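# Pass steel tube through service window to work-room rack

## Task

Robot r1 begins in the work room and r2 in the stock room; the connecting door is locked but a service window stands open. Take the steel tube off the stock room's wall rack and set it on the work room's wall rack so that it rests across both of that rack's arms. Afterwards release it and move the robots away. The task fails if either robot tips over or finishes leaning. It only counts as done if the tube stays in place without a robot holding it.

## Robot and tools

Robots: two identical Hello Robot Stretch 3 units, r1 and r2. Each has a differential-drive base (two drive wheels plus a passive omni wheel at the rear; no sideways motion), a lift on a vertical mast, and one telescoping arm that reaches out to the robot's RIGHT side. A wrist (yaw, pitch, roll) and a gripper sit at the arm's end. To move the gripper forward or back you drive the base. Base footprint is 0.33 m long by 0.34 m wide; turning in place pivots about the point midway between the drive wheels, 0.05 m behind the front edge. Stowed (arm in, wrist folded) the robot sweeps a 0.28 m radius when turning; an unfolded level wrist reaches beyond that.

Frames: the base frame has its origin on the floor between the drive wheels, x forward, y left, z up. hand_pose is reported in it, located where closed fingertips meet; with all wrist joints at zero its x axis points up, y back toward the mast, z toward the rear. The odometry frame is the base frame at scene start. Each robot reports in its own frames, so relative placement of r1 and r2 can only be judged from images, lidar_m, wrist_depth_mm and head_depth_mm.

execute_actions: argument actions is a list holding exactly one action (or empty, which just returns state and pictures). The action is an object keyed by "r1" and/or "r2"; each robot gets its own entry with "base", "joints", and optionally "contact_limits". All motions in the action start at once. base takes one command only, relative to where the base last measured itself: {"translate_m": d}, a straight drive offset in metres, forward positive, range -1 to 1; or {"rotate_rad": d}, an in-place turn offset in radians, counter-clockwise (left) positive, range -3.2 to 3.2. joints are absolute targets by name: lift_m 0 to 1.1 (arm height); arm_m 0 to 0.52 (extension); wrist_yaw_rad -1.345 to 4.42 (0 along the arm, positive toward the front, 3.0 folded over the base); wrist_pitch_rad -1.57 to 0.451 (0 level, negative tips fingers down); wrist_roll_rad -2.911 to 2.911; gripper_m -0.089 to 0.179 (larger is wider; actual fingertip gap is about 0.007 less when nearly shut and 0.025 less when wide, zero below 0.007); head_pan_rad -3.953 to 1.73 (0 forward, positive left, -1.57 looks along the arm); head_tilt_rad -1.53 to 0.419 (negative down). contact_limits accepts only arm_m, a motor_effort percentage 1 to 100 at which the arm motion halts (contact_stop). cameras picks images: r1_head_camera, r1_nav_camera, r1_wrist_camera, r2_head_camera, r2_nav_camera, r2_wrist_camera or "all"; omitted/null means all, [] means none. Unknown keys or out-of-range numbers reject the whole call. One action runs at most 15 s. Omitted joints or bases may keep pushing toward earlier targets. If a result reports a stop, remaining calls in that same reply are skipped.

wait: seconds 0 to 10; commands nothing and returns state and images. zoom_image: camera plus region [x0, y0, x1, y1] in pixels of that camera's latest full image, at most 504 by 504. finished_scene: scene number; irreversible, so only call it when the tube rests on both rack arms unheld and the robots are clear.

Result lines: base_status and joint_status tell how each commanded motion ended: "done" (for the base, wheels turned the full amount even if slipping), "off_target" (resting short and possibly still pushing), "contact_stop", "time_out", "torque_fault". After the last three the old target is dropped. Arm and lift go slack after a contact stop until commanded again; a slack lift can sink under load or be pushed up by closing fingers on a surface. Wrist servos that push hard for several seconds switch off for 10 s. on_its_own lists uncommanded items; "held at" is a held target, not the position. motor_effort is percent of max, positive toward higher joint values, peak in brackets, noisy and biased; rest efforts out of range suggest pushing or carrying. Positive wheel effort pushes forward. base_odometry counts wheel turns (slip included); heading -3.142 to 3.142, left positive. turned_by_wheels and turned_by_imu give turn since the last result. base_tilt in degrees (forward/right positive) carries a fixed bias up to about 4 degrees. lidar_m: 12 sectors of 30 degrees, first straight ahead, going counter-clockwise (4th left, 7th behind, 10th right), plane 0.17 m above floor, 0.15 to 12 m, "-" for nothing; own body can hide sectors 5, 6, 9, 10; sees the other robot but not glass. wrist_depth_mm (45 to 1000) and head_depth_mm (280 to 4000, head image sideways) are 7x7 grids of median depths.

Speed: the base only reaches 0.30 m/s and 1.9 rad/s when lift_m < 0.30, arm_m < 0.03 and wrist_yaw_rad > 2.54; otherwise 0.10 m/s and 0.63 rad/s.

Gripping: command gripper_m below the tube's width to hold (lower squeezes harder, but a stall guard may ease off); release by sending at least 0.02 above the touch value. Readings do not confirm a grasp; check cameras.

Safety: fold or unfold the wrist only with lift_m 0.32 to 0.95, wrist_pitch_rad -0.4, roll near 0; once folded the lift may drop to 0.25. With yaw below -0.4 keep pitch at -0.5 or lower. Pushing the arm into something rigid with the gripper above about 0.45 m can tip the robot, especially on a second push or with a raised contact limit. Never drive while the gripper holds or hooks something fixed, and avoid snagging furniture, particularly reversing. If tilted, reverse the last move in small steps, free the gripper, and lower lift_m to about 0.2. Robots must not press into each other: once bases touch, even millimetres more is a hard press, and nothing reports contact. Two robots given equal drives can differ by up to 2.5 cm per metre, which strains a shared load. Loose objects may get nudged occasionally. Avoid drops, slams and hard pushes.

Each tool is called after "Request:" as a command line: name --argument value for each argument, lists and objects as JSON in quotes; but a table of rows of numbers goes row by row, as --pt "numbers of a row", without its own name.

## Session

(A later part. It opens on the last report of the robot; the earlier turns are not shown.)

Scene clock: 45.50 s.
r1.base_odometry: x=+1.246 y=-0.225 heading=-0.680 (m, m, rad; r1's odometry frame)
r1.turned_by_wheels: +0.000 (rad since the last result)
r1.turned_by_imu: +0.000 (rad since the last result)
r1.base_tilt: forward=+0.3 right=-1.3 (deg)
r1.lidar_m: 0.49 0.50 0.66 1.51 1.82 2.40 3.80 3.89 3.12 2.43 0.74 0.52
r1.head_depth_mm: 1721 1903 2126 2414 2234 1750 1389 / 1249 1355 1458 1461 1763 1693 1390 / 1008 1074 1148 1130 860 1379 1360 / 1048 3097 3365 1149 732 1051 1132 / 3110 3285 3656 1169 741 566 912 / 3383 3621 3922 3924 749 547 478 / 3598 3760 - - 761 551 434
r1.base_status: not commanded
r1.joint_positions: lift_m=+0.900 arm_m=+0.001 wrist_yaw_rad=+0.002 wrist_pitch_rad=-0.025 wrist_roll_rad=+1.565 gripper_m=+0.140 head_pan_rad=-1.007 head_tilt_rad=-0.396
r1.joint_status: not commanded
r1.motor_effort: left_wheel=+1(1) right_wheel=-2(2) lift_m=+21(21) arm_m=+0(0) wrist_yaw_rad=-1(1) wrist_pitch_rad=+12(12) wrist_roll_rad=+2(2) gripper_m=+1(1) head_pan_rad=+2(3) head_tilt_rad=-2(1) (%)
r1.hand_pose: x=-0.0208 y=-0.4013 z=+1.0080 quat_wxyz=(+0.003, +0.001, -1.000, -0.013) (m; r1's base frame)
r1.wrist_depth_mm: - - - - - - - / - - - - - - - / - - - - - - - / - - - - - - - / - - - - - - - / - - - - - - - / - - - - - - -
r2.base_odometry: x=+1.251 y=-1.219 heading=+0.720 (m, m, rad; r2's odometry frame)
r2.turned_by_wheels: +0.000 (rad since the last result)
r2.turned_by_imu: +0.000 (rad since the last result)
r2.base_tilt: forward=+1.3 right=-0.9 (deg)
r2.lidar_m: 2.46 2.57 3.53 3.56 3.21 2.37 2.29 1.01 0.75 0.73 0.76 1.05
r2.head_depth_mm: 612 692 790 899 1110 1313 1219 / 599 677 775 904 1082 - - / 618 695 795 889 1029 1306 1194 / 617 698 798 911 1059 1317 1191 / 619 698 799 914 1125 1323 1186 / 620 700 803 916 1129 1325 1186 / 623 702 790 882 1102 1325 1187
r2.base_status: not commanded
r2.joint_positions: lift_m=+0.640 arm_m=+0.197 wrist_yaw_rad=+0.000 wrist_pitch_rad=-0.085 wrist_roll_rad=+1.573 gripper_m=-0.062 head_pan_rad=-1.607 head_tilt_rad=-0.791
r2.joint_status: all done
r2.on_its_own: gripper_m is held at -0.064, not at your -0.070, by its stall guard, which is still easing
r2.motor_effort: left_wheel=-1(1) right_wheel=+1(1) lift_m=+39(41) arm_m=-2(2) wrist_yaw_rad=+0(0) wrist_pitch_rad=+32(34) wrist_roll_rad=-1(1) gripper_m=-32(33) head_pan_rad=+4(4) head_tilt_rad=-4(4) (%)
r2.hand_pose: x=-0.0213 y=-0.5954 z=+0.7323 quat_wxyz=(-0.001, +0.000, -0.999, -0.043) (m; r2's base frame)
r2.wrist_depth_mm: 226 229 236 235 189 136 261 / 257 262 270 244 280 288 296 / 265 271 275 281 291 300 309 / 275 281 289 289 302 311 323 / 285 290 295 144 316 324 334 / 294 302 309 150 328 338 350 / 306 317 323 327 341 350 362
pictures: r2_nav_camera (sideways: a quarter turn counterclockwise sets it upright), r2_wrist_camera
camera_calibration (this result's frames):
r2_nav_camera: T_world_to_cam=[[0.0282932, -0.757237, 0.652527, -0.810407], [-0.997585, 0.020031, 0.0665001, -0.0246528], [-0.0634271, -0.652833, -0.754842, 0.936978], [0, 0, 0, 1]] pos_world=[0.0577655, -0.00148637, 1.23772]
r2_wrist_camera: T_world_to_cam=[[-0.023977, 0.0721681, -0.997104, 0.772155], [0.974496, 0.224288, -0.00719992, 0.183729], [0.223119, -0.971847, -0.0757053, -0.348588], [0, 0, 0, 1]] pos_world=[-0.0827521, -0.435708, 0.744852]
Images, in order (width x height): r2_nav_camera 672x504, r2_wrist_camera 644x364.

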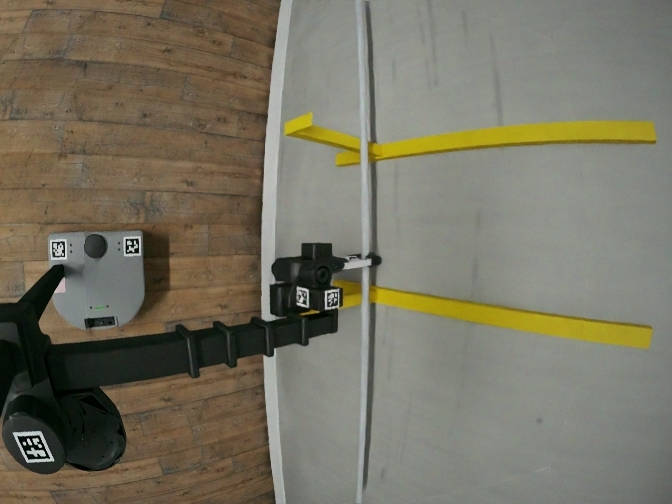

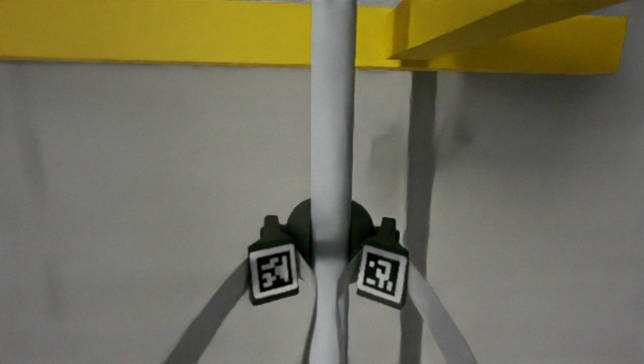

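Request:
execute_actions --actions '[{"r2":{"joints":{"lift_m":0.75,"wrist_pitch_rad":0.06}}}]' --cameras '[]'

Request:
execute_actions --actions '[{"r2":{"joints":{"lift_m":0.93,"arm_m":0}}}]' --cameras '[]'

Request:
execute_actions --actions '[{"r2":{"base":{"rotate_rad":-0.55},"joints":{"wrist_yaw_rad":0.3}}}]' --cameras '["r2_nav_camera"]'

Request:
execute_actions --actions '[{"r2":{"base":{"translate_m":-0.7}}}]' --cameras '[]'

Request:
execute_actions --actions '[{"r2":{"base":{"rotate_rad":2.11},"joints":{"wrist_yaw_rad":0,"head_pan_rad":-0.5,"head_tilt_rad":-0.3}}}]' --cameras '["r2_nav_camera","r2_wrist_camera"]'

Request:
execute_actions --actions '[{"r2":{"base":{"translate_m":1}}}]' --cameras '[]'

Request:
execute_actions --actions '[{"r2":{"base":{"translate_m":1}}}]' --cameras '["r2_nav_camera","r2_wrist_camera","r1_nav_camera"]'

Scene clock: 47.93 s.
r1.base_odometry: x=+1.246 y=-0.225 heading=-0.680 (m, m, rad; r1's odometry frame)
r1.turned_by_wheels: +0.000 (rad since the last result)
r1.turned_by_imu: +0.001 (rad since the last result)
r1.base_tilt: forward=+0.2 right=-1.2 (deg)
r1.lidar_m: 0.49 0.50 0.66 1.50 1.82 2.39 3.79 3.88 3.12 2.43 0.74 0.52
r1.head_depth_mm: 1707 1913 2146 2427 2266 1740 1385 / 1259 1349 1472 1457 1750 1691 1392 / 1002 1081 1148 1122 856 1371 1360 / 1044 3061 3369 1144 735 1055 1133 / 3107 3345 3575 1175 740 567 909 / 3306 3564 3915 3931 748 547 479 / 3581 3885 - - 760 552 433
r1.base_status: not commanded
r1.joint_positions: lift_m=+0.900 arm_m=+0.001 wrist_yaw_rad=+0.002 wrist_pitch_rad=-0.025 wrist_roll_rad=+1.565 gripper_m=+0.140 head_pan_rad=-1.007 head_tilt_rad=-0.396
r1.joint_status: not commanded
r1.motor_effort: left_wheel=+1(1) right_wheel=-2(2) lift_m=+21(21) arm_m=-1(1) wrist_yaw_rad=-1(2) wrist_pitch_rad=+12(12) wrist_roll_rad=+2(2) gripper_m=+1(1) head_pan_rad=+3(3) head_tilt_rad=-3(1) (%)
r1.hand_pose: x=-0.0208 y=-0.4013 z=+1.0080 quat_wxyz=(+0.003, +0.001, -1.000, -0.013) (m; r1's base frame)
r1.wrist_depth_mm: - - - - - - - / - - - - - - - / - - - - - - - / - - - - - - - / - - - - - - - / - - - - - - - / - - - - - - -
r2.base_odometry: x=+1.251 y=-1.219 heading=+0.720 (m, m, rad; r2's odometry frame)
r2.turned_by_wheels: +0.000 (rad since the last result)
r2.turned_by_imu: +0.000 (rad since the last result)
r2.base_tilt: forward=+1.3 right=-0.9 (deg)
r2.lidar_m: 2.46 2.56 3.56 3.57 3.23 2.37 2.30 1.01 0.75 0.73 0.76 1.05
r2.head_depth_mm: 614 692 791 919 1077 - - / 599 676 777 904 - 1302 1179 / 615 694 793 876 - 1314 1194 / 618 696 799 922 - 1318 1190 / 620 700 802 934 1125 1323 1185 / 622 699 804 937 1127 1319 1188 / 621 702 787 894 1107 1325 1183
r2.base_status: not commanded
r2.joint_positions: lift_m=+0.750 arm_m=+0.197 wrist_yaw_rad=+0.000 wrist_pitch_rad=-0.028 wrist_roll_rad=+1.573 gripper_m=-0.050 head_pan_rad=-1.607 head_tilt_rad=-0.791
r2.joint_status: wrist_pitch_rad off_target (ended at -0.028, target +0.060); the others done
r2.on_its_own: gripper_m is held at -0.051, not at your -0.070, by its stall guard, which is still easing; wrist_pitch_rad is at rest, and its effort (+33) is outside its rest range (-20 to +32)
r2.motor_effort: left_wheel=-1(1) right_wheel=+1(1) lift_m=+38(42) arm_m=-2(2) wrist_yaw_rad=+0(0) wrist_pitch_rad=+33(37) wrist_roll_rad=-2(2) gripper_m=-29(32) head_pan_rad=+4(5) head_tilt_rad=-4(4) (%)
r2.hand_pose: x=-0.0212 y=-0.5976 z=+0.8567 quat_wxyz=(-0.001, +0.000, -1.000, -0.015) (m; r2's base frame)
r2.wrist_depth_mm: 230 232 235 233 240 242 219 / 267 266 269 242 276 278 283 / 272 276 280 279 285 288 290 / 283 286 291 288 298 299 304 / 295 298 299 145 308 312 316 / 307 309 310 151 322 322 324 / 320 322 329 327 333 338 338
pictures: none
No camera images: the call's "cameras" was empty. Leave "cameras" out to get every camera's image.

Scene clock: 50.63 s.
r1.base_odometry: x=+1.246 y=-0.225 heading=-0.680 (m, m, rad; r1's odometry frame)
r1.turned_by_wheels: +0.000 (rad since the last result)
r1.turned_by_imu: +0.001 (rad since the last result)
r1.base_tilt: forward=+0.2 right=-1.3 (deg)
r1.lidar_m: 0.49 0.50 0.66 1.51 1.82 2.39 3.79 3.90 3.12 2.43 0.74 0.52
r1.head_depth_mm: 1712 1898 2139 2445 2259 1761 1400 / 1251 1348 1457 1458 1743 1695 1396 / 1008 1076 1153 1123 860 1377 1360 / 1041 3110 3355 1144 731 1055 1134 / 3135 3398 3605 1171 742 568 910 / 3297 3612 3906 - 749 548 478 / 3562 3876 - - 761 551 433
r1.base_status: not commanded
r1.joint_positions: lift_m=+0.900 arm_m=+0.001 wrist_yaw_rad=+0.002 wrist_pitch_rad=-0.025 wrist_roll_rad=+1.565 gripper_m=+0.140 head_pan_rad=-1.007 head_tilt_rad=-0.396
r1.joint_status: not commanded
r1.motor_effort: left_wheel=+2(1) right_wheel=-2(2) lift_m=+21(21) arm_m=+0(0) wrist_yaw_rad=-1(2) wrist_pitch_rad=+12(12) wrist_roll_rad=+2(2) gripper_m=+0(1) head_pan_rad=+2(2) head_tilt_rad=-2(3) (%)
r1.hand_pose: x=-0.0208 y=-0.4013 z=+1.0080 quat_wxyz=(+0.003, +0.001, -1.000, -0.013) (m; r1's base frame)
r1.wrist_depth_mm: - - - - - - - / - - - - - - - / - - - - - - - / - - - - - - - / - - - - - - - / - - - - - - - / - - - - - - -
r2.base_odometry: x=+1.251 y=-1.219 heading=+0.720 (m, m, rad; r2's odometry frame)
r2.turned_by_wheels: +0.000 (rad since the last result)
r2.turned_by_imu: +0.000 (rad since the last result)
r2.base_tilt: forward=+1.3 right=-0.9 (deg)
r2.lidar_m: 2.46 2.57 3.53 3.56 3.20 2.36 2.29 1.02 0.75 0.73 0.76 1.05
r2.head_depth_mm: 614 691 775 902 - - - / 599 675 763 907 - - - / 617 693 768 887 - - 1149 / 619 697 781 932 - 1332 1170 / 620 699 785 935 1128 1324 1185 / 621 700 786 939 1131 1328 1186 / 621 702 772 900 1101 1320 1183
r2.base_status: not commanded
r2.joint_positions: lift_m=+0.930 arm_m=+0.000 wrist_yaw_rad=+0.000 wrist_pitch_rad=-0.028 wrist_roll_rad=+1.573 gripper_m=-0.039 head_pan_rad=-1.607 head_tilt_rad=-0.791
r2.joint_status: all done
r2.on_its_own: gripper_m is held at -0.040, not at your -0.070, by its stall guard, which is not easing now; wrist_pitch_rad is at rest, and its effort (+34) is outside its rest range (-20 to +32)
r2.motor_effort: left_wheel=-1(0) right_wheel=+1(1) lift_m=+38(39) arm_m=-2(3) wrist_yaw_rad=-1(0) wrist_pitch_rad=+34(33) wrist_roll_rad=-1(1) gripper_m=-24(28) head_pan_rad=+4(4) head_tilt_rad=-3(4) (%)
r2.hand_pose: x=-0.0213 y=-0.4006 z=+1.0367 quat_wxyz=(-0.001, +0.000, -1.000, -0.015) (m; r2's base frame)
r2.wrist_depth_mm: 424 424 437 437 452 451 454 / 424 421 429 425 430 441 432 / 460 464 470 465 475 484 486 / 476 487 490 480 496 502 510 / 498 496 505 146 507 519 527 / 516 518 527 151 543 545 549 / 535 517 522 523 531 533 538
pictures: none
No camera images: the call's "cameras" was empty. Leave "cameras" out to get every camera's image.

Scene clock: 52.50 s.
r1.base_odometry: x=+1.246 y=-0.225 heading=-0.680 (m, m, rad; r1's odometry frame)
r1.turned_by_wheels: +0.000 (rad since the last result)
r1.turned_by_imu: +0.000 (rad since the last result)
r1.base_tilt: forward=+0.3 right=-1.3 (deg)
r1.lidar_m: 0.49 0.50 0.66 1.51 1.82 2.40 3.79 3.89 3.11 2.44 0.74 0.52
r1.head_depth_mm: 1701 1893 2131 2416 2232 1755 1390 / 1255 1344 1456 1460 1776 1700 1381 / 1005 1081 1158 1127 856 1370 1372 / 1042 3116 3325 1148 732 1056 1129 / 3134 3397 3639 1165 740 566 912 / 3362 3658 3912 - 750 548 478 / 3606 3914 - - 757 553 434
r1.base_status: not commanded
r1.joint_positions: lift_m=+0.900 arm_m=+0.001 wrist_yaw_rad=+0.002 wrist_pitch_rad=-0.025 wrist_roll_rad=+1.565 gripper_m=+0.140 head_pan_rad=-1.007 head_tilt_rad=-0.396
r1.joint_status: not commanded
r1.motor_effort: left_wheel=+1(1) right_wheel=-2(2) lift_m=+21(21) arm_m=-1(0) wrist_yaw_rad=-2(1) wrist_pitch_rad=+12(12) wrist_roll_rad=+2(2) gripper_m=+1(1) head_pan_rad=+2(2) head_tilt_rad=-2(1) (%)
r1.hand_pose: x=-0.0208 y=-0.4013 z=+1.0080 quat_wxyz=(+0.003, +0.001, -1.000, -0.013) (m; r1's base frame)
r1.wrist_depth_mm: - - - - - - - / - - - - - - - / - - - - - - - / - - - - - - - / - - - - - - - / - - - - - - - / - - - - - - -
r2.base_odometry: x=+1.251 y=-1.219 heading=+0.170 (m, m, rad; r2's odometry frame)
r2.turned_by_wheels: -0.550 (rad since the last result)
r2.turned_by_imu: -0.548 (rad since the last result)
r2.base_tilt: forward=+1.4 right=-0.9 (deg)
r2.lidar_m: 1.02 2.46 2.54 3.43 3.57 3.30 2.39 2.30 1.04 0.76 0.73 0.75
r2.head_depth_mm: 864 1003 1178 1412 - - - / 811 930 1048 1285 - - 1159 / 762 869 979 1189 - - 1150 / 723 815 908 1077 - - 1168 / 684 767 853 1003 - 1321 1187 / 650 726 818 936 919 1281 1184 / 619 683 758 847 1008 1212 1188
r2.base_status: done
r2.joint_positions: lift_m=+0.930 arm_m=+0.000 wrist_yaw_rad=+0.297 wrist_pitch_rad=-0.028 wrist_roll_rad=+1.572 gripper_m=-0.039 head_pan_rad=-1.607 head_tilt_rad=-0.791
r2.joint_status: all done
r2.on_its_own: gripper_m is held at -0.040, not at your -0.070, by its stall guard, which is not easing now; wrist_pitch_rad is at rest, and its effort (+33) is outside its rest range (-20 to +32)
r2.motor_effort: left_wheel=+2(7) right_wheel=-2(8) lift_m=+38(38) arm_m=-2(2) wrist_yaw_rad=+2(4) wrist_pitch_rad=+33(33) wrist_roll_rad=-1(2) gripper_m=-25(24) head_pan_rad=+4(4) head_tilt_rad=-4(4) (%)
r2.hand_pose: x=+0.0535 y=-0.3894 z=+1.0367 quat_wxyz=(+0.002, +0.148, -0.989, -0.014) (m; r2's base frame)
r2.wrist_depth_mm: 518 513 523 526 533 550 556 / 513 518 526 518 541 537 548 / 512 514 519 527 528 543 545 / 507 520 520 529 531 543 544 / 506 492 498 148 507 508 495 / 510 515 519 153 529 529 541 / 501 508 517 526 536 536 543
pictures: r2_nav_camera (sideways: a quarter turn counterclockwise sets it upright)
camera_calibration (this result's frames):
r2_nav_camera: T_world_to_cam=[[0.0283685, -0.757234, 0.652527, -0.810407], [-0.997587, 0.0199318, 0.0665001, -0.0246528], [-0.0633622, -0.652839, -0.754842, 0.936977], [0, 0, 0, 1]] pos_world=[0.0577656, -0.00148123, 1.23772]
Images, in order (width x height): r2_nav_camera 672x504.

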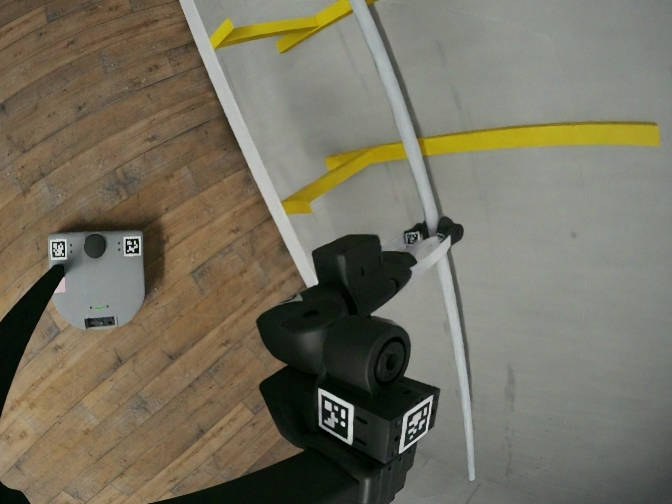

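Scene clock: 60.57 s.
r1.base_odometry: x=+1.246 y=-0.225 heading=-0.680 (m, m, rad; r1's odometry frame)
r1.turned_by_wheels: +0.000 (rad since the last result)
r1.turned_by_imu: +0.002 (rad since the last result)
r1.base_tilt: forward=+0.2 right=-1.3 (deg)
r1.lidar_m: 0.49 0.50 0.66 1.50 1.82 2.40 3.80 3.89 3.13 2.44 0.74 0.52
r1.head_depth_mm: 1698 1899 2152 2444 2232 1761 1384 / 1251 1345 1465 1454 1765 1685 1399 / 1010 1074 1156 1130 859 1379 1359 / 1044 3087 3353 1147 733 1055 1127 / 3160 3410 3639 1175 741 566 909 / 3298 3617 3979 3991 751 546 478 / 3532 3827 - - 763 552 434
r1.base_status: not commanded
r1.joint_positions: lift_m=+0.900 arm_m=+0.001 wrist_yaw_rad=+0.002 wrist_pitch_rad=-0.025 wrist_roll_rad=+1.565 gripper_m=+0.140 head_pan_rad=-1.007 head_tilt_rad=-0.396
r1.joint_status: not commanded
r1.motor_effort: left_wheel=+2(1) right_wheel=-1(2) lift_m=+21(21) arm_m=+0(0) wrist_yaw_rad=-2(1) wrist_pitch_rad=+12(12) wrist_roll_rad=+2(2) gripper_m=+1(1) head_pan_rad=+3(3) head_tilt_rad=-2(2) (%)
r1.hand_pose: x=-0.0208 y=-0.4013 z=+1.0080 quat_wxyz=(+0.003, +0.001, -1.000, -0.013) (m; r1's base frame)
r1.wrist_depth_mm: - - - - - - - / - - - - - - - / - - - - - - - / - - - - - - - / - - - - - - - / - - - - - - - / - - - - - - -
r2.base_odometry: x=+0.561 y=-1.337 heading=+0.170 (m, m, rad; r2's odometry frame)
r2.turned_by_wheels: +0.000 (rad since the last result)
r2.turned_by_imu: -0.005 (rad since the last result)
r2.base_tilt: forward=+1.3 right=-0.9 (deg)
r2.lidar_m: 1.51 3.05 3.16 3.34 3.23 2.44 1.77 1.70 1.56 1.13 1.09 1.12
r2.head_depth_mm: 1324 1531 1813 2008 - - - / 1234 1416 1638 1888 - - 1161 / 1164 1320 1487 1785 - - 1151 / 1102 1243 1385 1647 - - 1166 / 1042 1170 1298 1542 - 1322 1189 / 993 1101 1237 1432 1562 1359 1191 / 943 1047 1172 1290 1502 1365 1184
r2.base_status: done
r2.joint_positions: lift_m=+0.930 arm_m=+0.000 wrist_yaw_rad=+0.300 wrist_pitch_rad=-0.028 wrist_roll_rad=+1.572 gripper_m=-0.039 head_pan_rad=-1.607 head_tilt_rad=-0.791
r2.joint_status: not commanded
r2.on_its_own: gripper_m is held at -0.040, not at your -0.070, by its stall guard, which is not easing now; wrist_pitch_rad is at rest, and its effort (+33) is outside its rest range (-20 to +32)
r2.motor_effort: left_wheel=+3(2) right_wheel=-2(6) lift_m=+38(38) arm_m=-2(3) wrist_yaw_rad=+0(1) wrist_pitch_rad=+33(33) wrist_roll_rad=-1(1) gripper_m=-25(25) head_pan_rad=+4(3) head_tilt_rad=-4(4) (%)
r2.hand_pose: x=+0.0540 y=-0.3893 z=+1.0367 quat_wxyz=(+0.002, +0.149, -0.989, -0.014) (m; r2's base frame)
r2.wrist_depth_mm: 850 856 883 870 909 900 888 / 869 866 885 871 878 894 896 / 841 838 862 873 892 908 907 / 848 838 832 880 873 910 911 / 857 844 868 150 868 887 894 / 852 833 849 152 878 907 873 / 863 845 883 879 886 909 895
pictures: none
No camera images: the call's "cameras" was empty. Leave "cameras" out to get every camera's image.

Scene clock: 64.87 s.
r1.base_odometry: x=+1.246 y=-0.225 heading=-0.680 (m, m, rad; r1's odometry frame)
r1.turned_by_wheels: +0.000 (rad since the last result)
r1.turned_by_imu: +0.001 (rad since the last result)
r1.base_tilt: forward=+0.3 right=-1.2 (deg)
r1.lidar_m: 0.49 0.50 0.66 1.50 1.82 2.40 3.79 3.89 3.13 2.43 0.74 0.52
r1.head_depth_mm: 1727 1888 2139 2442 2255 1750 1393 / 1256 1345 1460 1457 1758 1693 1396 / 1010 1078 1146 1130 857 1374 1362 / 1043 3102 3377 1137 733 1054 1136 / 3105 3330 3700 1168 738 567 910 / 3377 3612 3849 3923 748 549 478 / 3615 3886 - - 763 553 434
r1.base_status: not commanded
r1.joint_positions: lift_m=+0.900 arm_m=+0.001 wrist_yaw_rad=+0.002 wrist_pitch_rad=-0.025 wrist_roll_rad=+1.565 gripper_m=+0.140 head_pan_rad=-1.007 head_tilt_rad=-0.396
r1.joint_status: not commanded
r1.motor_effort: left_wheel=+2(1) right_wheel=-2(2) lift_m=+21(21) arm_m=+0(0) wrist_yaw_rad=-1(1) wrist_pitch_rad=+12(12) wrist_roll_rad=+2(2) gripper_m=+1(1) head_pan_rad=+3(2) head_tilt_rad=-2(3) (%)
r1.hand_pose: x=-0.0208 y=-0.4013 z=+1.0080 quat_wxyz=(+0.003, +0.001, -1.000, -0.013) (m; r1's base frame)
r1.wrist_depth_mm: - - - - - - - / - - - - - - - / - - - - - - - / - - - - - - - / - - - - - - - / - - - - - - - / - - - - - - -
r2.base_odometry: x=+0.561 y=-1.337 heading=+2.280 (m, m, rad; r2's odometry frame)
r2.turned_by_wheels: +2.110 (rad since the last result)
r2.turned_by_imu: +2.102 (rad since the last result)
r2.base_tilt: forward=+1.3 right=-0.9 (deg)
r2.lidar_m: 3.21 2.41 1.76 1.69 1.54 1.13 1.08 1.12 1.54 3.05 3.16 3.35
r2.head_depth_mm: 3756 3926 - - 3179 2099 1673 / 3645 3767 3998 - 3107 2093 1675 / 3443 3573 3796 - 3129 2168 1671 / 3259 3408 3598 3793 2888 2150 1654 / 3092 3258 3451 3602 2896 2163 1654 / 2968 - - 3414 3042 2121 1638 / 2831 - - 3257 3032 2112 1631
r2.base_status: done
r2.joint_positions: lift_m=+0.930 arm_m=+0.000 wrist_yaw_rad=+0.006 wrist_pitch_rad=-0.028 wrist_roll_rad=+1.572 gripper_m=-0.039 head_pan_rad=-0.507 head_tilt_rad=-0.310
r2.joint_status: all done
r2.on_its_own: gripper_m is held at -0.040, not at your -0.070, by its stall guard, which is not easing now; wrist_pitch_rad is at rest, and its effort (+33) is outside its rest range (-20 to +32)
r2.motor_effort: left_wheel=+0(4) right_wheel=+0(7) lift_m=+38(38) arm_m=-2(2) wrist_yaw_rad=-4(5) wrist_pitch_rad=+33(33) wrist_roll_rad=-1(1) gripper_m=-25(25) head_pan_rad=+5(58) head_tilt_rad=+4(29) (%)
r2.hand_pose: x=-0.0198 y=-0.4006 z=+1.0367 quat_wxyz=(+0.000, +0.003, -1.000, -0.015) (m; r2's base frame)
r2.wrist_depth_mm: - - - - - - - / - - - - - - - / - - - - - - - / - - - - - - - / - - - 151 - - - / - - - 158 - - - / - - - - - - -
pictures: r2_nav_camera (sideways: a quarter turn counterclockwise sets it upright), r2_wrist_camera
camera_calibration (this result's frames):
r2_nav_camera: T_world_to_cam=[[0.349085, -0.130188, 0.928004, -1.17151], [-0.498798, -0.864171, 0.0663981, -0.027605], [0.79331, -0.486065, -0.366607, 0.42667], [0, 0, 0, 1]] pos_world=[0.0567047, 0.031017, 1.24542]
r2_wrist_camera: T_world_to_cam=[[-0.0250157, 0.01541, -0.999568, 1.04148], [0.973221, 0.228927, -0.0208271, 0.156814], [0.228508, -0.973321, -0.0207241, -0.194024], [0, 0, 0, 1]] pos_world=[-0.0822254, -0.240796, 1.04027]
Images, in order (width x height): r2_nav_camera 672x504, r2_wrist_camera 644x364.

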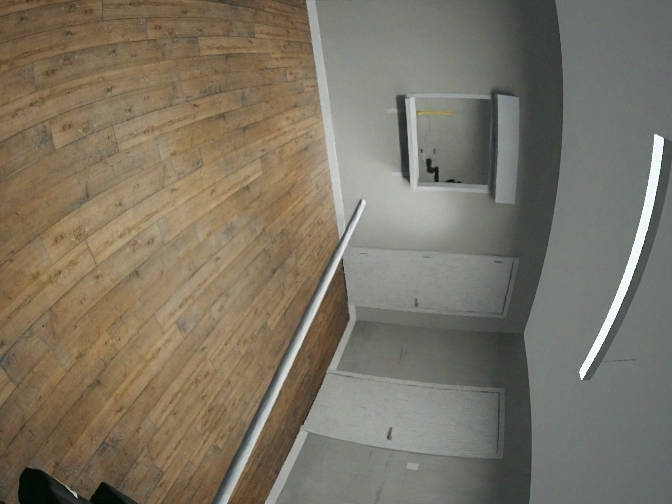

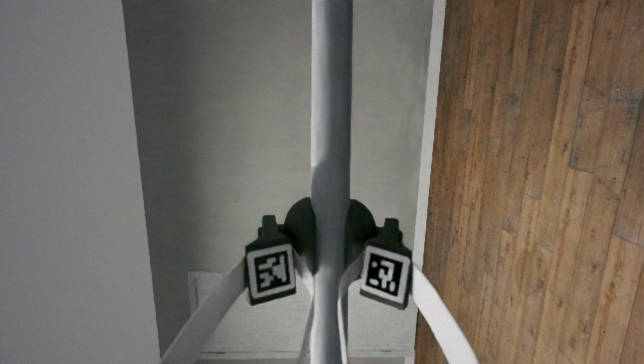

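Scene clock: 75.93 s.
r1.base_odometry: x=+1.246 y=-0.225 heading=-0.680 (m, m, rad; r1's odometry frame)
r1.turned_by_wheels: +0.000 (rad since the last result)
r1.turned_by_imu: +0.003 (rad since the last result)
r1.base_tilt: forward=+0.3 right=-1.3 (deg)
r1.lidar_m: 0.49 0.50 0.66 1.51 1.82 2.39 3.78 3.90 3.14 2.43 0.74 0.52
r1.head_depth_mm: 1721 1904 2117 2414 2262 1747 1385 / 1258 1354 1456 1451 1745 1706 1391 / 1010 1077 1148 1126 856 1379 1349 / 1048 3150 3302 1154 732 1052 1132 / 3103 3326 3591 1174 738 568 912 / 3387 3562 3919 3921 747 548 479 / 3590 3903 - - 758 551 434
r1.base_status: not commanded
r1.joint_positions: lift_m=+0.900 arm_m=+0.001 wrist_yaw_rad=+0.002 wrist_pitch_rad=-0.025 wrist_roll_rad=+1.565 gripper_m=+0.140 head_pan_rad=-1.007 head_tilt_rad=-0.396
r1.joint_status: not commanded
r1.motor_effort: left_wheel=+1(1) right_wheel=-2(2) lift_m=+21(21) arm_m=-1(0) wrist_yaw_rad=-2(1) wrist_pitch_rad=+12(12) wrist_roll_rad=+2(2) gripper_m=+1(1) head_pan_rad=+3(3) head_tilt_rad=-3(3) (%)
r1.hand_pose: x=-0.0208 y=-0.4013 z=+1.0080 quat_wxyz=(+0.003, +0.001, -1.000, -0.013) (m; r1's base frame)
r1.wrist_depth_mm: - - - - - - - / - - - - - - - / - - - - - - - / - - - - - - - / - - - - - - - / - - - - - - - / - - - - - - -
r2.base_odometry: x=-0.090 y=-0.578 heading=+2.280 (m, m, rad; r2's odometry frame)
r2.turned_by_wheels: +0.000 (rad since the last result)
r2.turned_by_imu: +0.007 (rad since the last result)
r2.base_tilt: forward=+1.3 right=-0.9 (deg)
r2.lidar_m: 2.22 2.31 1.75 1.69 1.76 2.15 2.08 2.16 2.98 3.05 3.11 2.31
r2.head_depth_mm: 2593 2742 2897 3054 3120 2029 1685 / 2479 2583 2745 2909 2959 2185 1677 / 2330 2443 2568 2724 2786 2181 1668 / 2067 2363 2475 2579 2681 2160 1656 / 1955 - - 2431 2555 2131 1650 / 1865 - - 2316 2447 2135 1648 / 1788 - - 2209 2318 2112 1633
r2.base_status: done
r2.joint_positions: lift_m=+0.930 arm_m=+0.000 wrist_yaw_rad=+0.000 wrist_pitch_rad=-0.028 wrist_roll_rad=+1.572 gripper_m=-0.039 head_pan_rad=-0.507 head_tilt_rad=-0.310
r2.joint_status: not commanded
r2.on_its_own: gripper_m is held at -0.040, not at your -0.070, by its stall guard, which is not easing now; wrist_pitch_rad is at rest, and its effort (+33) is outside its rest range (-20 to +32)
r2.motor_effort: left_wheel=-2(3) right_wheel=+1(6) lift_m=+38(39) arm_m=-2(3) wrist_yaw_rad=+0(4) wrist_pitch_rad=+33(33) wrist_roll_rad=-1(1) gripper_m=-25(25) head_pan_rad=+5(4) head_tilt_rad=+6(5) (%)
r2.hand_pose: x=-0.0213 y=-0.4006 z=+1.0367 quat_wxyz=(+0.000, +0.000, -1.000, -0.015) (m; r2's base frame)
r2.wrist_depth_mm: - - - - - - - / - - - - - - - / - - - - - - - / - - - - - - - / - - - 150 - - - / - - - - - - - / - - - - - - -
pictures: none
No camera images: the call's "cameras" was empty. Leave "cameras" out to get every camera's image.

Scene clock: 87.07 s.
r1.base_odometry: x=+1.246 y=-0.225 heading=-0.680 (m, m, rad; r1's odometry frame)
r1.turned_by_wheels: +0.000 (rad since the last result)
r1.turned_by_imu: +0.003 (rad since the last result)
r1.base_tilt: forward=+0.3 right=-1.3 (deg)
r1.lidar_m: 0.49 0.50 0.66 1.51 1.82 2.39 3.79 3.89 3.12 2.43 0.74 0.52
r1.head_depth_mm: 1713 1915 2129 2439 2256 1755 1384 / 1247 1345 1467 1470 1753 1693 1383 / 1006 1081 1154 1131 857 1375 1357 / 1043 3096 3342 1158 732 1054 1137 / 3112 3389 3656 1171 743 568 912 / 3337 3648 3854 3955 747 545 478 / 3473 3818 - 3768 755 552 435
r1.base_status: not commanded
r1.joint_positions: lift_m=+0.900 arm_m=+0.001 wrist_yaw_rad=+0.002 wrist_pitch_rad=-0.025 wrist_roll_rad=+1.565 gripper_m=+0.140 head_pan_rad=-1.007 head_tilt_rad=-0.396
r1.joint_status: not commanded
r1.motor_effort: left_wheel=+1(2) right_wheel=-3(2) lift_m=+22(21) arm_m=+0(1) wrist_yaw_rad=-2(2) wrist_pitch_rad=+12(12) wrist_roll_rad=+2(2) gripper_m=+0(0) head_pan_rad=+2(3) head_tilt_rad=-2(1) (%)
r1.hand_pose: x=-0.0208 y=-0.4013 z=+1.0080 quat_wxyz=(+0.003, +0.001, -1.000, -0.013) (m; r1's base frame)
r1.wrist_depth_mm: - - - - - - - / - - - - - - - / - - - - - - - / - - - - - - - / - - - - - - - / - - - - - - - / - - - - - - -
r2.base_odometry: x=-0.741 y=+0.181 heading=+2.280 (m, m, rad; r2's odometry frame)
r2.turned_by_wheels: +0.000 (rad since the last result)
r2.turned_by_imu: +0.007 (rad since the last result)
r2.base_tilt: forward=+1.4 right=-0.9 (deg)
r2.lidar_m: 1.23 1.28 1.74 1.68 1.75 2.42 3.08 3.21 3.18 3.03 1.72 1.27
r2.head_depth_mm: 1341 1512 1575 1630 1764 1880 1683 / 1311 - 2345 1634 1638 1765 1684 / 1264 - - 1604 1544 1652 1663 / 1265 - - 1587 1458 1547 1599 / 3340 - - 1567 1383 1460 1521 / 3221 - - 1535 1305 1380 1450 / 1101 - - 1188 1249 1307 1376
r2.base_status: done
r2.joint_positions: lift_m=+0.930 arm_m=+0.000 wrist_yaw_rad=+0.000 wrist_pitch_rad=-0.028 wrist_roll_rad=+1.572 gripper_m=-0.039 head_pan_rad=-0.507 head_tilt_rad=-0.310
r2.joint_status: not commanded
r2.on_its_own: gripper_m is held at -0.040, not at your -0.070, by its stall guard, which is not easing now; wrist_pitch_rad is at rest, and its effort (+33) is outside its rest range (-20 to +32)
r2.motor_effort: left_wheel=-2(2) right_wheel=+2(5) lift_m=+38(38) arm_m=-2(2) wrist_yaw_rad=+0(0) wrist_pitch_rad=+33(33) wrist_roll_rad=-1(1) gripper_m=-25(25) head_pan_rad=+4(4) head_tilt_rad=+4(6) (%)
r2.hand_pose: x=-0.0213 y=-0.4006 z=+1.0367 quat_wxyz=(+0.000, +0.000, -1.000, -0.015) (m; r2's base frame)
r2.wrist_depth_mm: - - - - - - - / - - - - - - - / - - - - - - - / - - - - - - - / - - - 151 - - - / - - - - - - - / - - - - - - -
pictures: r1_nav_camera (sideways: a quarter turn counterclockwise sets it upright), r2_nav_camera (sideways: a quarter turn counterclockwise sets it upright), r2_wrist_camera
camera_calibration (this result's frames):
r1_nav_camera: T_world_to_cam=[[0.224816, -0.321679, 0.919772, -1.15326], [-0.820232, -0.572031, 0.000425069, 0.0535858], [0.526001, -0.754522, -0.392454, 0.466157], [0, 0, 0, 1]] pos_world=[0.0580251, 0.0113987, 1.24366]
r2_nav_camera: T_world_to_cam=[[0.348914, -0.130093, 0.928081, -1.17161], [-0.49881, -0.864165, 0.0663946, -0.0276004], [0.793377, -0.486102, -0.366411, 0.426415], [0, 0, 0, 1]] pos_world=[0.0567151, 0.0310113, 1.24542]
r2_wrist_camera: T_world_to_cam=[[-0.0254666, 0.0155503, -0.999555, 1.04147], [0.974482, 0.223447, -0.0213516, 0.156593], [0.223015, -0.974592, -0.0208439, -0.1942], [0, 0, 0, 1]] pos_world=[-0.0827648, -0.240452, 1.04031]
Images, in order (width x height): r1_nav_camera 672x504, r2_nav_camera 672x504, r2_wrist_camera 644x364.

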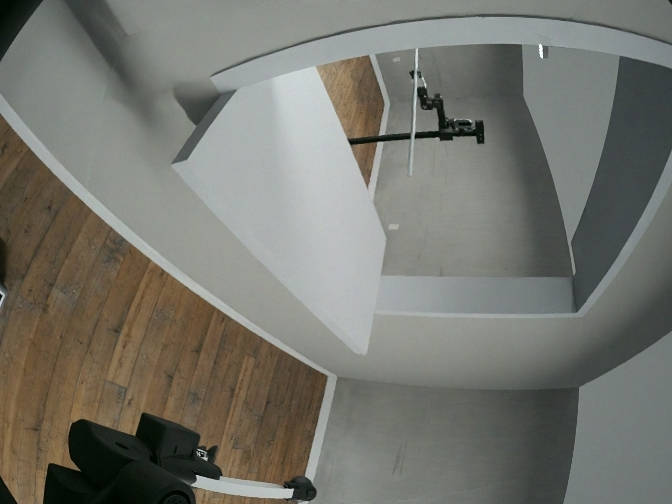

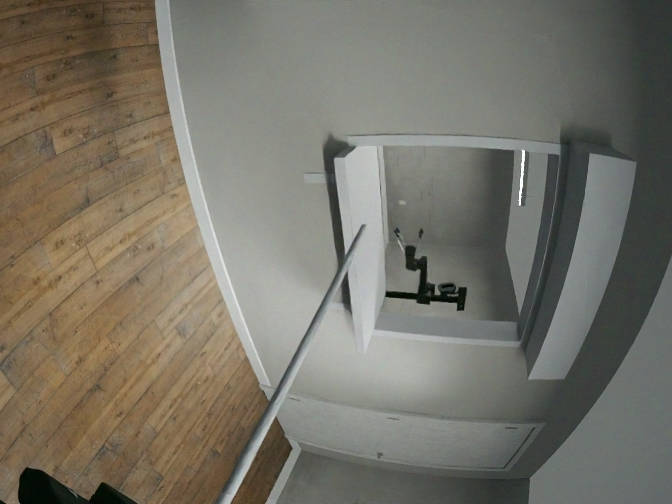

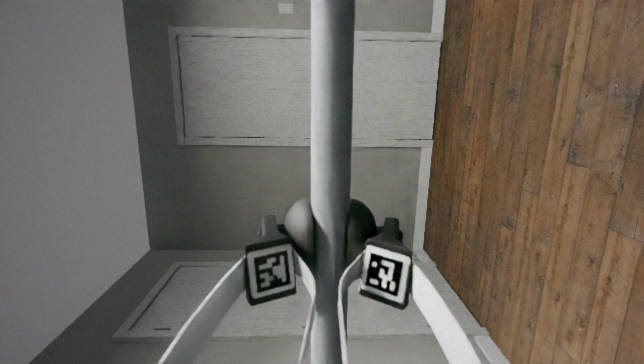

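Request:
execute_actions --actions '[{"r2":{"base":{"translate_m":1.0},"joints":{"arm_m":0.2,"lift_m":0.97,"head_pan_rad":-1.0}},"r1":{"base":{"rotate_rad":0.04},"joints":{"lift_m":0.97,"head_pan_rad":-1.3}}}]' --cameras '["r2_nav_camera","r1_wrist_camera","r1_nav_camera"]'

Scene clock: 98.87 s.
r1.base_odometry: x=+1.246 y=-0.225 heading=-0.640 (m, m, rad; r1's odometry frame)
r1.turned_by_wheels: +0.040 (rad since the last result)
r1.turned_by_imu: +0.043 (rad since the last result)
r1.base_tilt: forward=+0.3 right=-1.3 (deg)
r1.lidar_m: 0.49 0.51 0.68 1.78 1.84 2.48 3.79 3.94 3.08 2.04 0.71 0.51
r1.head_depth_mm: 2427 2594 2727 2943 2342 1815 - / 2500 2664 2849 3006 2389 1755 1396 / 2388 2515 2671 2756 2301 1777 1408 / 1544 1589 1638 1449 1769 1678 1413 / 1129 1149 1176 1083 875 1280 1298 / 986 1057 1151 1102 749 942 1008 / 2901 3095 3350 1120 760 554 813
r1.base_status: done
r1.joint_positions: lift_m=+0.970 arm_m=+0.001 wrist_yaw_rad=+0.002 wrist_pitch_rad=-0.023 wrist_roll_rad=+1.565 gripper_m=+0.140 head_pan_rad=-1.293 head_tilt_rad=-0.396
r1.joint_status: all done
r1.motor_effort: left_wheel=-1(3) right_wheel=+1(3) lift_m=+21(19) arm_m=+0(0) wrist_yaw_rad=-1(1) wrist_pitch_rad=+11(12) wrist_roll_rad=+2(2) gripper_m=+0(0) head_pan_rad=-3(22) head_tilt_rad=-2(3) (%)
r1.hand_pose: x=-0.0210 y=-0.4013 z=+1.0783 quat_wxyz=(+0.003, +0.001, -1.000, -0.012) (m; r1's base frame)
r1.wrist_depth_mm: - - - - - - - / - - - - - - - / - - - - - - - / - - - - - - - / - - - - - - - / - - - - - - - / - 944 987 - 979 - -
r2.base_odometry: x=-1.392 y=+0.940 heading=+2.280 (m, m, rad; r2's odometry frame)
r2.turned_by_wheels: +0.000 (rad since the last result)
r2.turned_by_imu: +0.005 (rad since the last result)
r2.base_tilt: forward=+1.3 right=-0.9 (deg)
r2.lidar_m: 0.23 0.24 0.33 0.94 1.74 2.42 4.06 4.25 3.16 0.84 0.32 0.23
r2.head_depth_mm: 2891 2978 3092 3176 883 657 504 / 3043 3178 3284 3371 877 653 501 / 3273 3314 3399 3608 872 649 499 / 3463 3632 1674 3953 864 647 496 / 3665 3942 - - 3066 641 494 / - - - - 288 295 306 / - - - - - - 288
r2.base_status: done
r2.joint_positions: lift_m=+0.970 arm_m=+0.200 wrist_yaw_rad=+0.000 wrist_pitch_rad=-0.028 wrist_roll_rad=+1.572 gripper_m=-0.039 head_pan_rad=-0.993 head_tilt_rad=-0.310
r2.joint_status: all done
r2.on_its_own: gripper_m is held at -0.040, not at your -0.070, by its stall guard, which is not easing now; wrist_pitch_rad is at rest, and its effort (+33) is outside its rest range (-20 to +32)
r2.motor_effort: left_wheel=-1(3) right_wheel=+1(4) lift_m=+38(40) arm_m=+3(3) wrist_yaw_rad=+0(0) wrist_pitch_rad=+33(33) wrist_roll_rad=-1(1) gripper_m=-25(25) head_pan_rad=-4(40) head_tilt_rad=+5(5) (%)
r2.hand_pose: x=-0.0213 y=-0.6002 z=+1.0767 quat_wxyz=(+0.000, +0.000, -1.000, -0.015) (m; r2's base frame)
r2.wrist_depth_mm: - - - - - - - / - - - - - - - / - - - - - - - / - - - - 684 - - / 742 752 760 151 452 348 802 / 743 746 750 461 406 272 548 / - - - - 577 272 195
pictures: r1_nav_camera (sideways: a quarter turn counterclockwise sets it upright), r1_wrist_camera, r2_nav_camera (sideways: a quarter turn counterclockwise sets it upright)
camera_calibration (this result's frames):
r1_nav_camera: T_world_to_cam=[[0.12496, -0.372029, 0.919771, -1.15265], [-0.948271, -0.317463, 0.000425016, 0.0543669], [0.291835, -0.872245, -0.392455, 0.467587], [0, 0, 0, 1]] pos_world=[0.0591319, -0.00370933, 1.24366]
r1_wrist_camera: T_world_to_cam=[[0.000871438, -0.0256721, -0.99967, 1.07047], [0.990566, 0.137011, -0.00265502, 0.116525], [0.137034, -0.990237, 0.0255494, -0.262826], [0, 0, 0, 1]] pos_world=[-0.0803425, -0.248744, 1.07714]
r2_nav_camera: T_world_to_cam=[[0.247694, -0.277975, 0.928104, -1.17102], [-0.84474, -0.531042, 0.0663936, -0.0254889], [0.474407, -0.800452, -0.366353, 0.428284], [0, 0, 0, 1]] pos_world=[0.0653416, 0.003771, 1.24542]
Images, in order (width x height): r1_nav_camera 672x504, r1_wrist_camera 644x364, r2_nav_camera 672x504.

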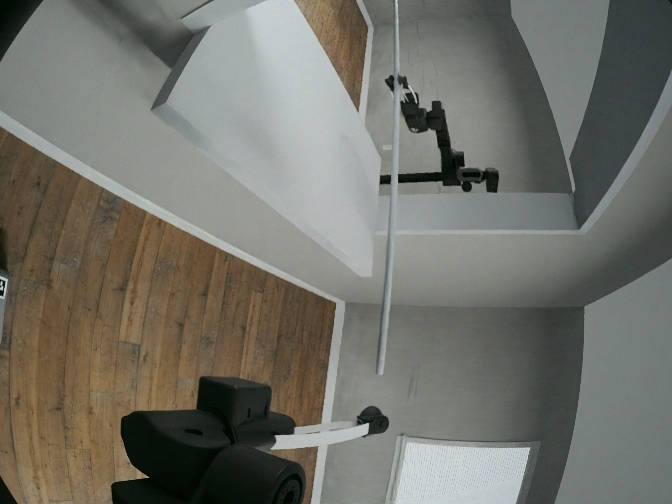

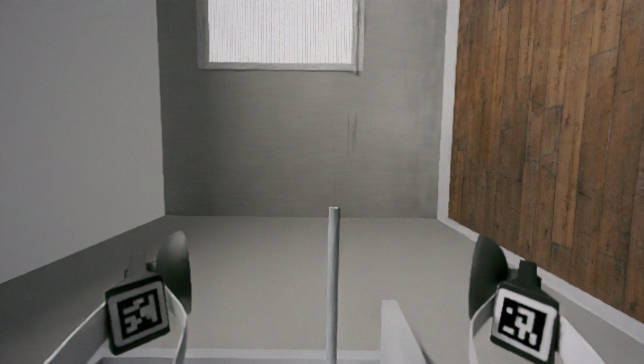

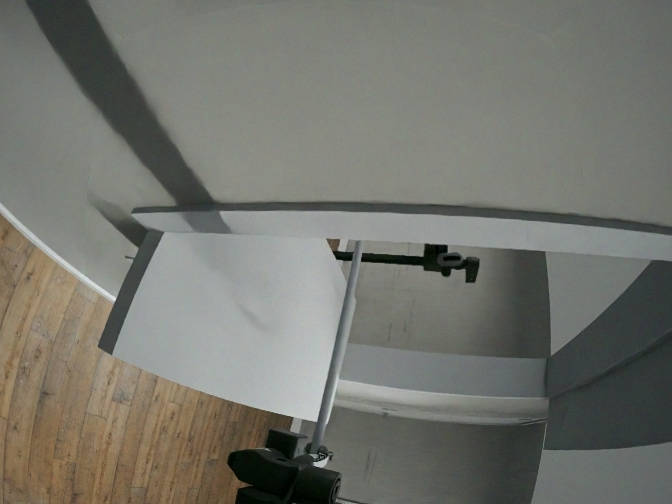

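Request:
execute_actions --actions '[{"r2":{"base":{"translate_m":0.1}},"r1":{"base":{"translate_m":0.26},"joints":{"lift_m":0.96,"arm_m":0.17,"head_pan_rad":-1.5}}}]' --cameras '["r1_wrist_camera","r1_nav_camera"]'

Scene clock: 103.63 s.
r1.base_odometry: x=+1.455 y=-0.380 heading=-0.640 (m, m, rad; r1's odometry frame)
r1.turned_by_wheels: +0.000 (rad since the last result)
r1.turned_by_imu: +0.001 (rad since the last result)
r1.base_tilt: forward=+0.3 right=-1.2 (deg)
r1.lidar_m: 0.23 0.24 0.32 0.79 1.84 2.49 4.05 4.20 3.09 0.95 0.33 0.24
r1.head_depth_mm: 2475 2723 2816 2972 - - 1382 / 2531 2669 2858 3045 - - 1400 / 2526 2712 2897 3083 2618 1709 1391 / 2503 2527 2440 1059 769 560 454 / 1136 1115 1064 1072 741 543 428 / 911 971 1050 1086 751 547 431 / 2604 2717 1371 1111 762 552 434
r1.base_status: done
r1.joint_positions: lift_m=+0.960 arm_m=+0.170 wrist_yaw_rad=+0.001 wrist_pitch_rad=-0.023 wrist_roll_rad=+1.565 gripper_m=+0.140 head_pan_rad=-1.493 head_tilt_rad=-0.396
r1.joint_status: all done
r1.motor_effort: left_wheel=-1(3) right_wheel=+0(5) lift_m=+18(18) arm_m=+4(3) wrist_yaw_rad=-1(1) wrist_pitch_rad=+12(12) wrist_roll_rad=+2(2) gripper_m=+1(1) head_pan_rad=-3(18) head_tilt_rad=-2(2) (%)
r1.hand_pose: x=-0.0210 y=-0.5703 z=+1.0686 quat_wxyz=(+0.003, +0.001, -1.000, -0.012) (m; r1's base frame)
r1.wrist_depth_mm: - - - - - - - / - - - - - - - / - - - - - - - / - - - - - - - / - - - - - - - / 770 852 778 714 540 - 805 / 702 715 718 694 538 312 569
r2.base_odometry: x=-1.458 y=+1.016 heading=+2.280 (m, m, rad; r2's odometry frame)
r2.turned_by_wheels: +0.000 (rad since the last result)
r2.turned_by_imu: +0.000 (rad since the last result)
r2.base_tilt: forward=+1.4 right=-0.9 (deg)
r2.lidar_m: - 0.15 0.18 0.53 1.74 2.41 4.16 4.31 3.15 0.46 0.18 0.15
r2.head_depth_mm: 2856 2905 1447 3160 887 657 503 / 3017 3159 1477 3382 880 652 502 / - - - - - - 483 / - - - - - - - / - - - - - - - / - - - - - - - / - - - - - - -
r2.base_status: done
r2.joint_positions: lift_m=+0.970 arm_m=+0.200 wrist_yaw_rad=+0.000 wrist_pitch_rad=-0.028 wrist_roll_rad=+1.572 gripper_m=-0.039 head_pan_rad=-0.993 head_tilt_rad=-0.310
r2.joint_status: not commanded
r2.on_its_own: gripper_m is held at -0.040, not at your -0.070, by its stall guard, which is not easing now; wrist_pitch_rad is at rest, and its effort (+33) is outside its rest range (-20 to +32)
r2.motor_effort: left_wheel=-2(3) right_wheel=+1(5) lift_m=+38(38) arm_m=+3(4) wrist_yaw_rad=+0(1) wrist_pitch_rad=+33(33) wrist_roll_rad=-1(1) gripper_m=-25(25) head_pan_rad=-5(4) head_tilt_rad=+5(3) (%)
r2.hand_pose: x=-0.0213 y=-0.6002 z=+1.0767 quat_wxyz=(+0.000, +0.000, -1.000, -0.015) (m; r2's base frame)
r2.wrist_depth_mm: - - - - - - - / - - - - - - - / - - - - 583 317 - / 798 806 830 730 505 275 187 / 717 739 734 151 450 272 187 / - - - - 403 272 186 / - - - - 577 271 187
pictures: r1_nav_camera (sideways: a quarter turn counterclockwise sets it upright), r1_wrist_camera
camera_calibration (this result's frames):
r1_nav_camera: T_world_to_cam=[[0.0484744, -0.38945, 0.919771, -1.15218], [-0.992465, -0.122527, 0.000425014, 0.0546365], [0.112532, -0.912861, -0.392455, 0.46868], [0, 0, 0, 1]] pos_world=[0.0573348, -0.0141823, 1.24366]
r1_wrist_camera: T_world_to_cam=[[0.00105823, -0.0258737, -0.999665, 1.05629], [0.990614, 0.136665, -0.00248855, 0.139369], [0.136683, -0.990279, 0.0257754, -0.430204], [0, 0, 0, 1]] pos_world=[-0.080377, -0.417738, 1.06738]
Images, in order (width x height): r1_nav_camera 672x504, r1_wrist_camera 644x364.

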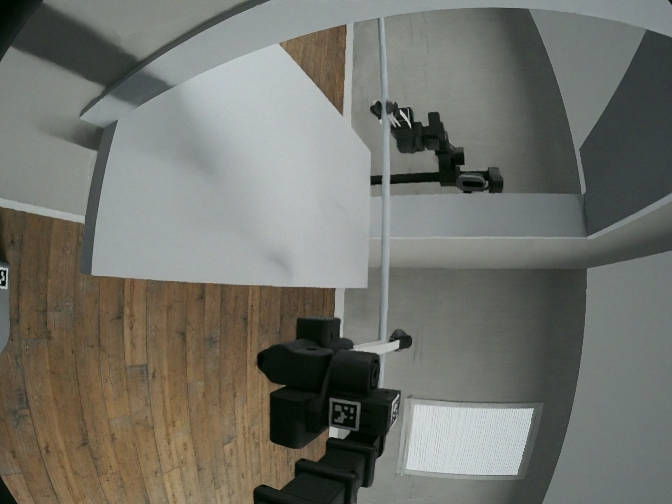

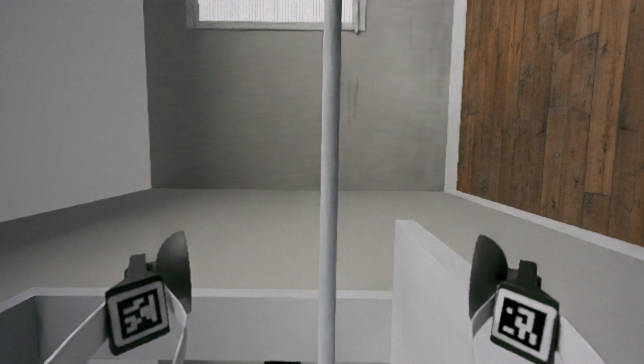

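Request:
execute_actions --actions '[{"r1":{"base":{"translate_m":0.08},"joints":{"arm_m":0.33,"gripper_m":0.08}}}]' --cameras '["r1_wrist_camera"]'

Scene clock: 106.23 s.
r1.base_odometry: x=+1.519 y=-0.428 heading=-0.640 (m, m, rad; r1's odometry frame)
r1.turned_by_wheels: +0.000 (rad since the last result)
r1.turned_by_imu: +0.001 (rad since the last result)
r1.base_tilt: forward=+0.3 right=-1.2 (deg)
r1.lidar_m: 0.15 0.16 0.21 0.56 1.85 2.49 4.12 4.25 3.09 0.63 0.22 0.16
r1.head_depth_mm: 2506 2683 2836 - 2248 1745 1386 / 2504 2657 2834 - 2174 1747 1361 / 2559 2693 2904 2969 723 532 422 / 1746 1665 1576 1064 731 539 425 / 902 962 1028 1070 741 542 427 / 2530 1207 2929 1099 750 546 431 / 2614 2807 1155 964 758 552 433
r1.base_status: done
r1.joint_positions: lift_m=+0.960 arm_m=+0.330 wrist_yaw_rad=+0.001 wrist_pitch_rad=-0.023 wrist_roll_rad=+1.565 gripper_m=+0.080 head_pan_rad=-1.493 head_tilt_rad=-0.396
r1.joint_status: all done
r1.motor_effort: left_wheel=-1(3) right_wheel=+1(4) lift_m=+18(18) arm_m=+3(4) wrist_yaw_rad=-1(1) wrist_pitch_rad=+11(11) wrist_roll_rad=+2(2) gripper_m=+0(82) head_pan_rad=-4(3) head_tilt_rad=-2(1) (%)
r1.hand_pose: x=-0.0211 y=-0.7303 z=+1.0686 quat_wxyz=(+0.003, +0.001, -1.000, -0.012) (m; r1's base frame)
r1.wrist_depth_mm: - - - - - - - / - - - - - - - / - - - - - - - / - - - - - - - / 951 955 966 787 773 302 - / 578 570 614 534 590 269 189 / 547 541 546 524 532 243 180
r2.base_odometry: x=-1.458 y=+1.016 heading=+2.280 (m, m, rad; r2's odometry frame)
r2.turned_by_wheels: +0.000 (rad since the last result)
r2.turned_by_imu: +0.000 (rad since the last result)
r2.base_tilt: forward=+1.4 right=-0.9 (deg)
r2.lidar_m: - 0.15 0.18 0.53 1.74 2.41 4.17 4.29 3.16 0.46 0.18 0.15
r2.head_depth_mm: 2888 2984 1394 3110 886 657 503 / 2971 3098 3161 3416 881 653 501 / - - - - - - 483 / - - - - - - - / - - - - - - - / - - - - - - - / - - - - - - -
r2.base_status: not commanded
r2.joint_positions: lift_m=+0.970 arm_m=+0.200 wrist_yaw_rad=+0.000 wrist_pitch_rad=-0.028 wrist_roll_rad=+1.572 gripper_m=-0.039 head_pan_rad=-0.993 head_tilt_rad=-0.310
r2.joint_status: not commanded
r2.on_its_own: gripper_m is held at -0.040, not at your -0.070, by its stall guard, which is not easing now; wrist_pitch_rad is at rest, and its effort (+33) is outside its rest range (-20 to +32)
r2.motor_effort: left_wheel=-1(1) right_wheel=+1(1) lift_m=+38(38) arm_m=+2(3) wrist_yaw_rad=+0(0) wrist_pitch_rad=+33(33) wrist_roll_rad=-1(1) gripper_m=-25(25) head_pan_rad=-4(4) head_tilt_rad=+4(4) (%)
r2.hand_pose: x=-0.0213 y=-0.6002 z=+1.0767 quat_wxyz=(+0.000, +0.000, -1.000, -0.015) (m; r2's base frame)
r2.wrist_depth_mm: - - - - - - - / - - - - - - - / - - - - 580 316 - / 804 804 803 698 505 273 188 / 719 728 738 151 445 272 186 / - - - 547 403 272 187 / - - - - 576 273 186
pictures: r1_wrist_camera
camera_calibration (this result's frames):
r1_wrist_camera: T_world_to_cam=[[0.00115588, -0.0259301, -0.999663, 1.05213], [0.990627, 0.136574, -0.00239714, 0.161094], [0.13659, -0.99029, 0.025845, -0.588731], [0, 0, 0, 1]] pos_world=[-0.0803857, -0.577734, 1.06738]
Images, in order (width x height): r1_wrist_camera 644x364.

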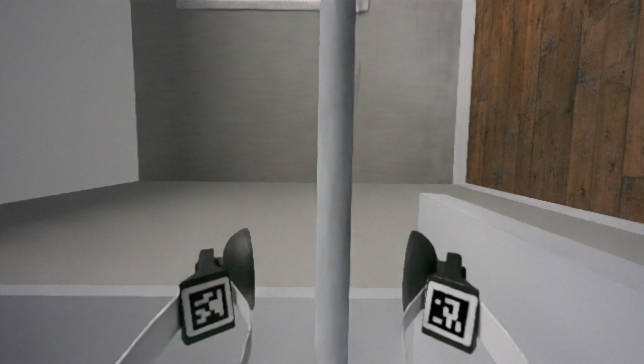

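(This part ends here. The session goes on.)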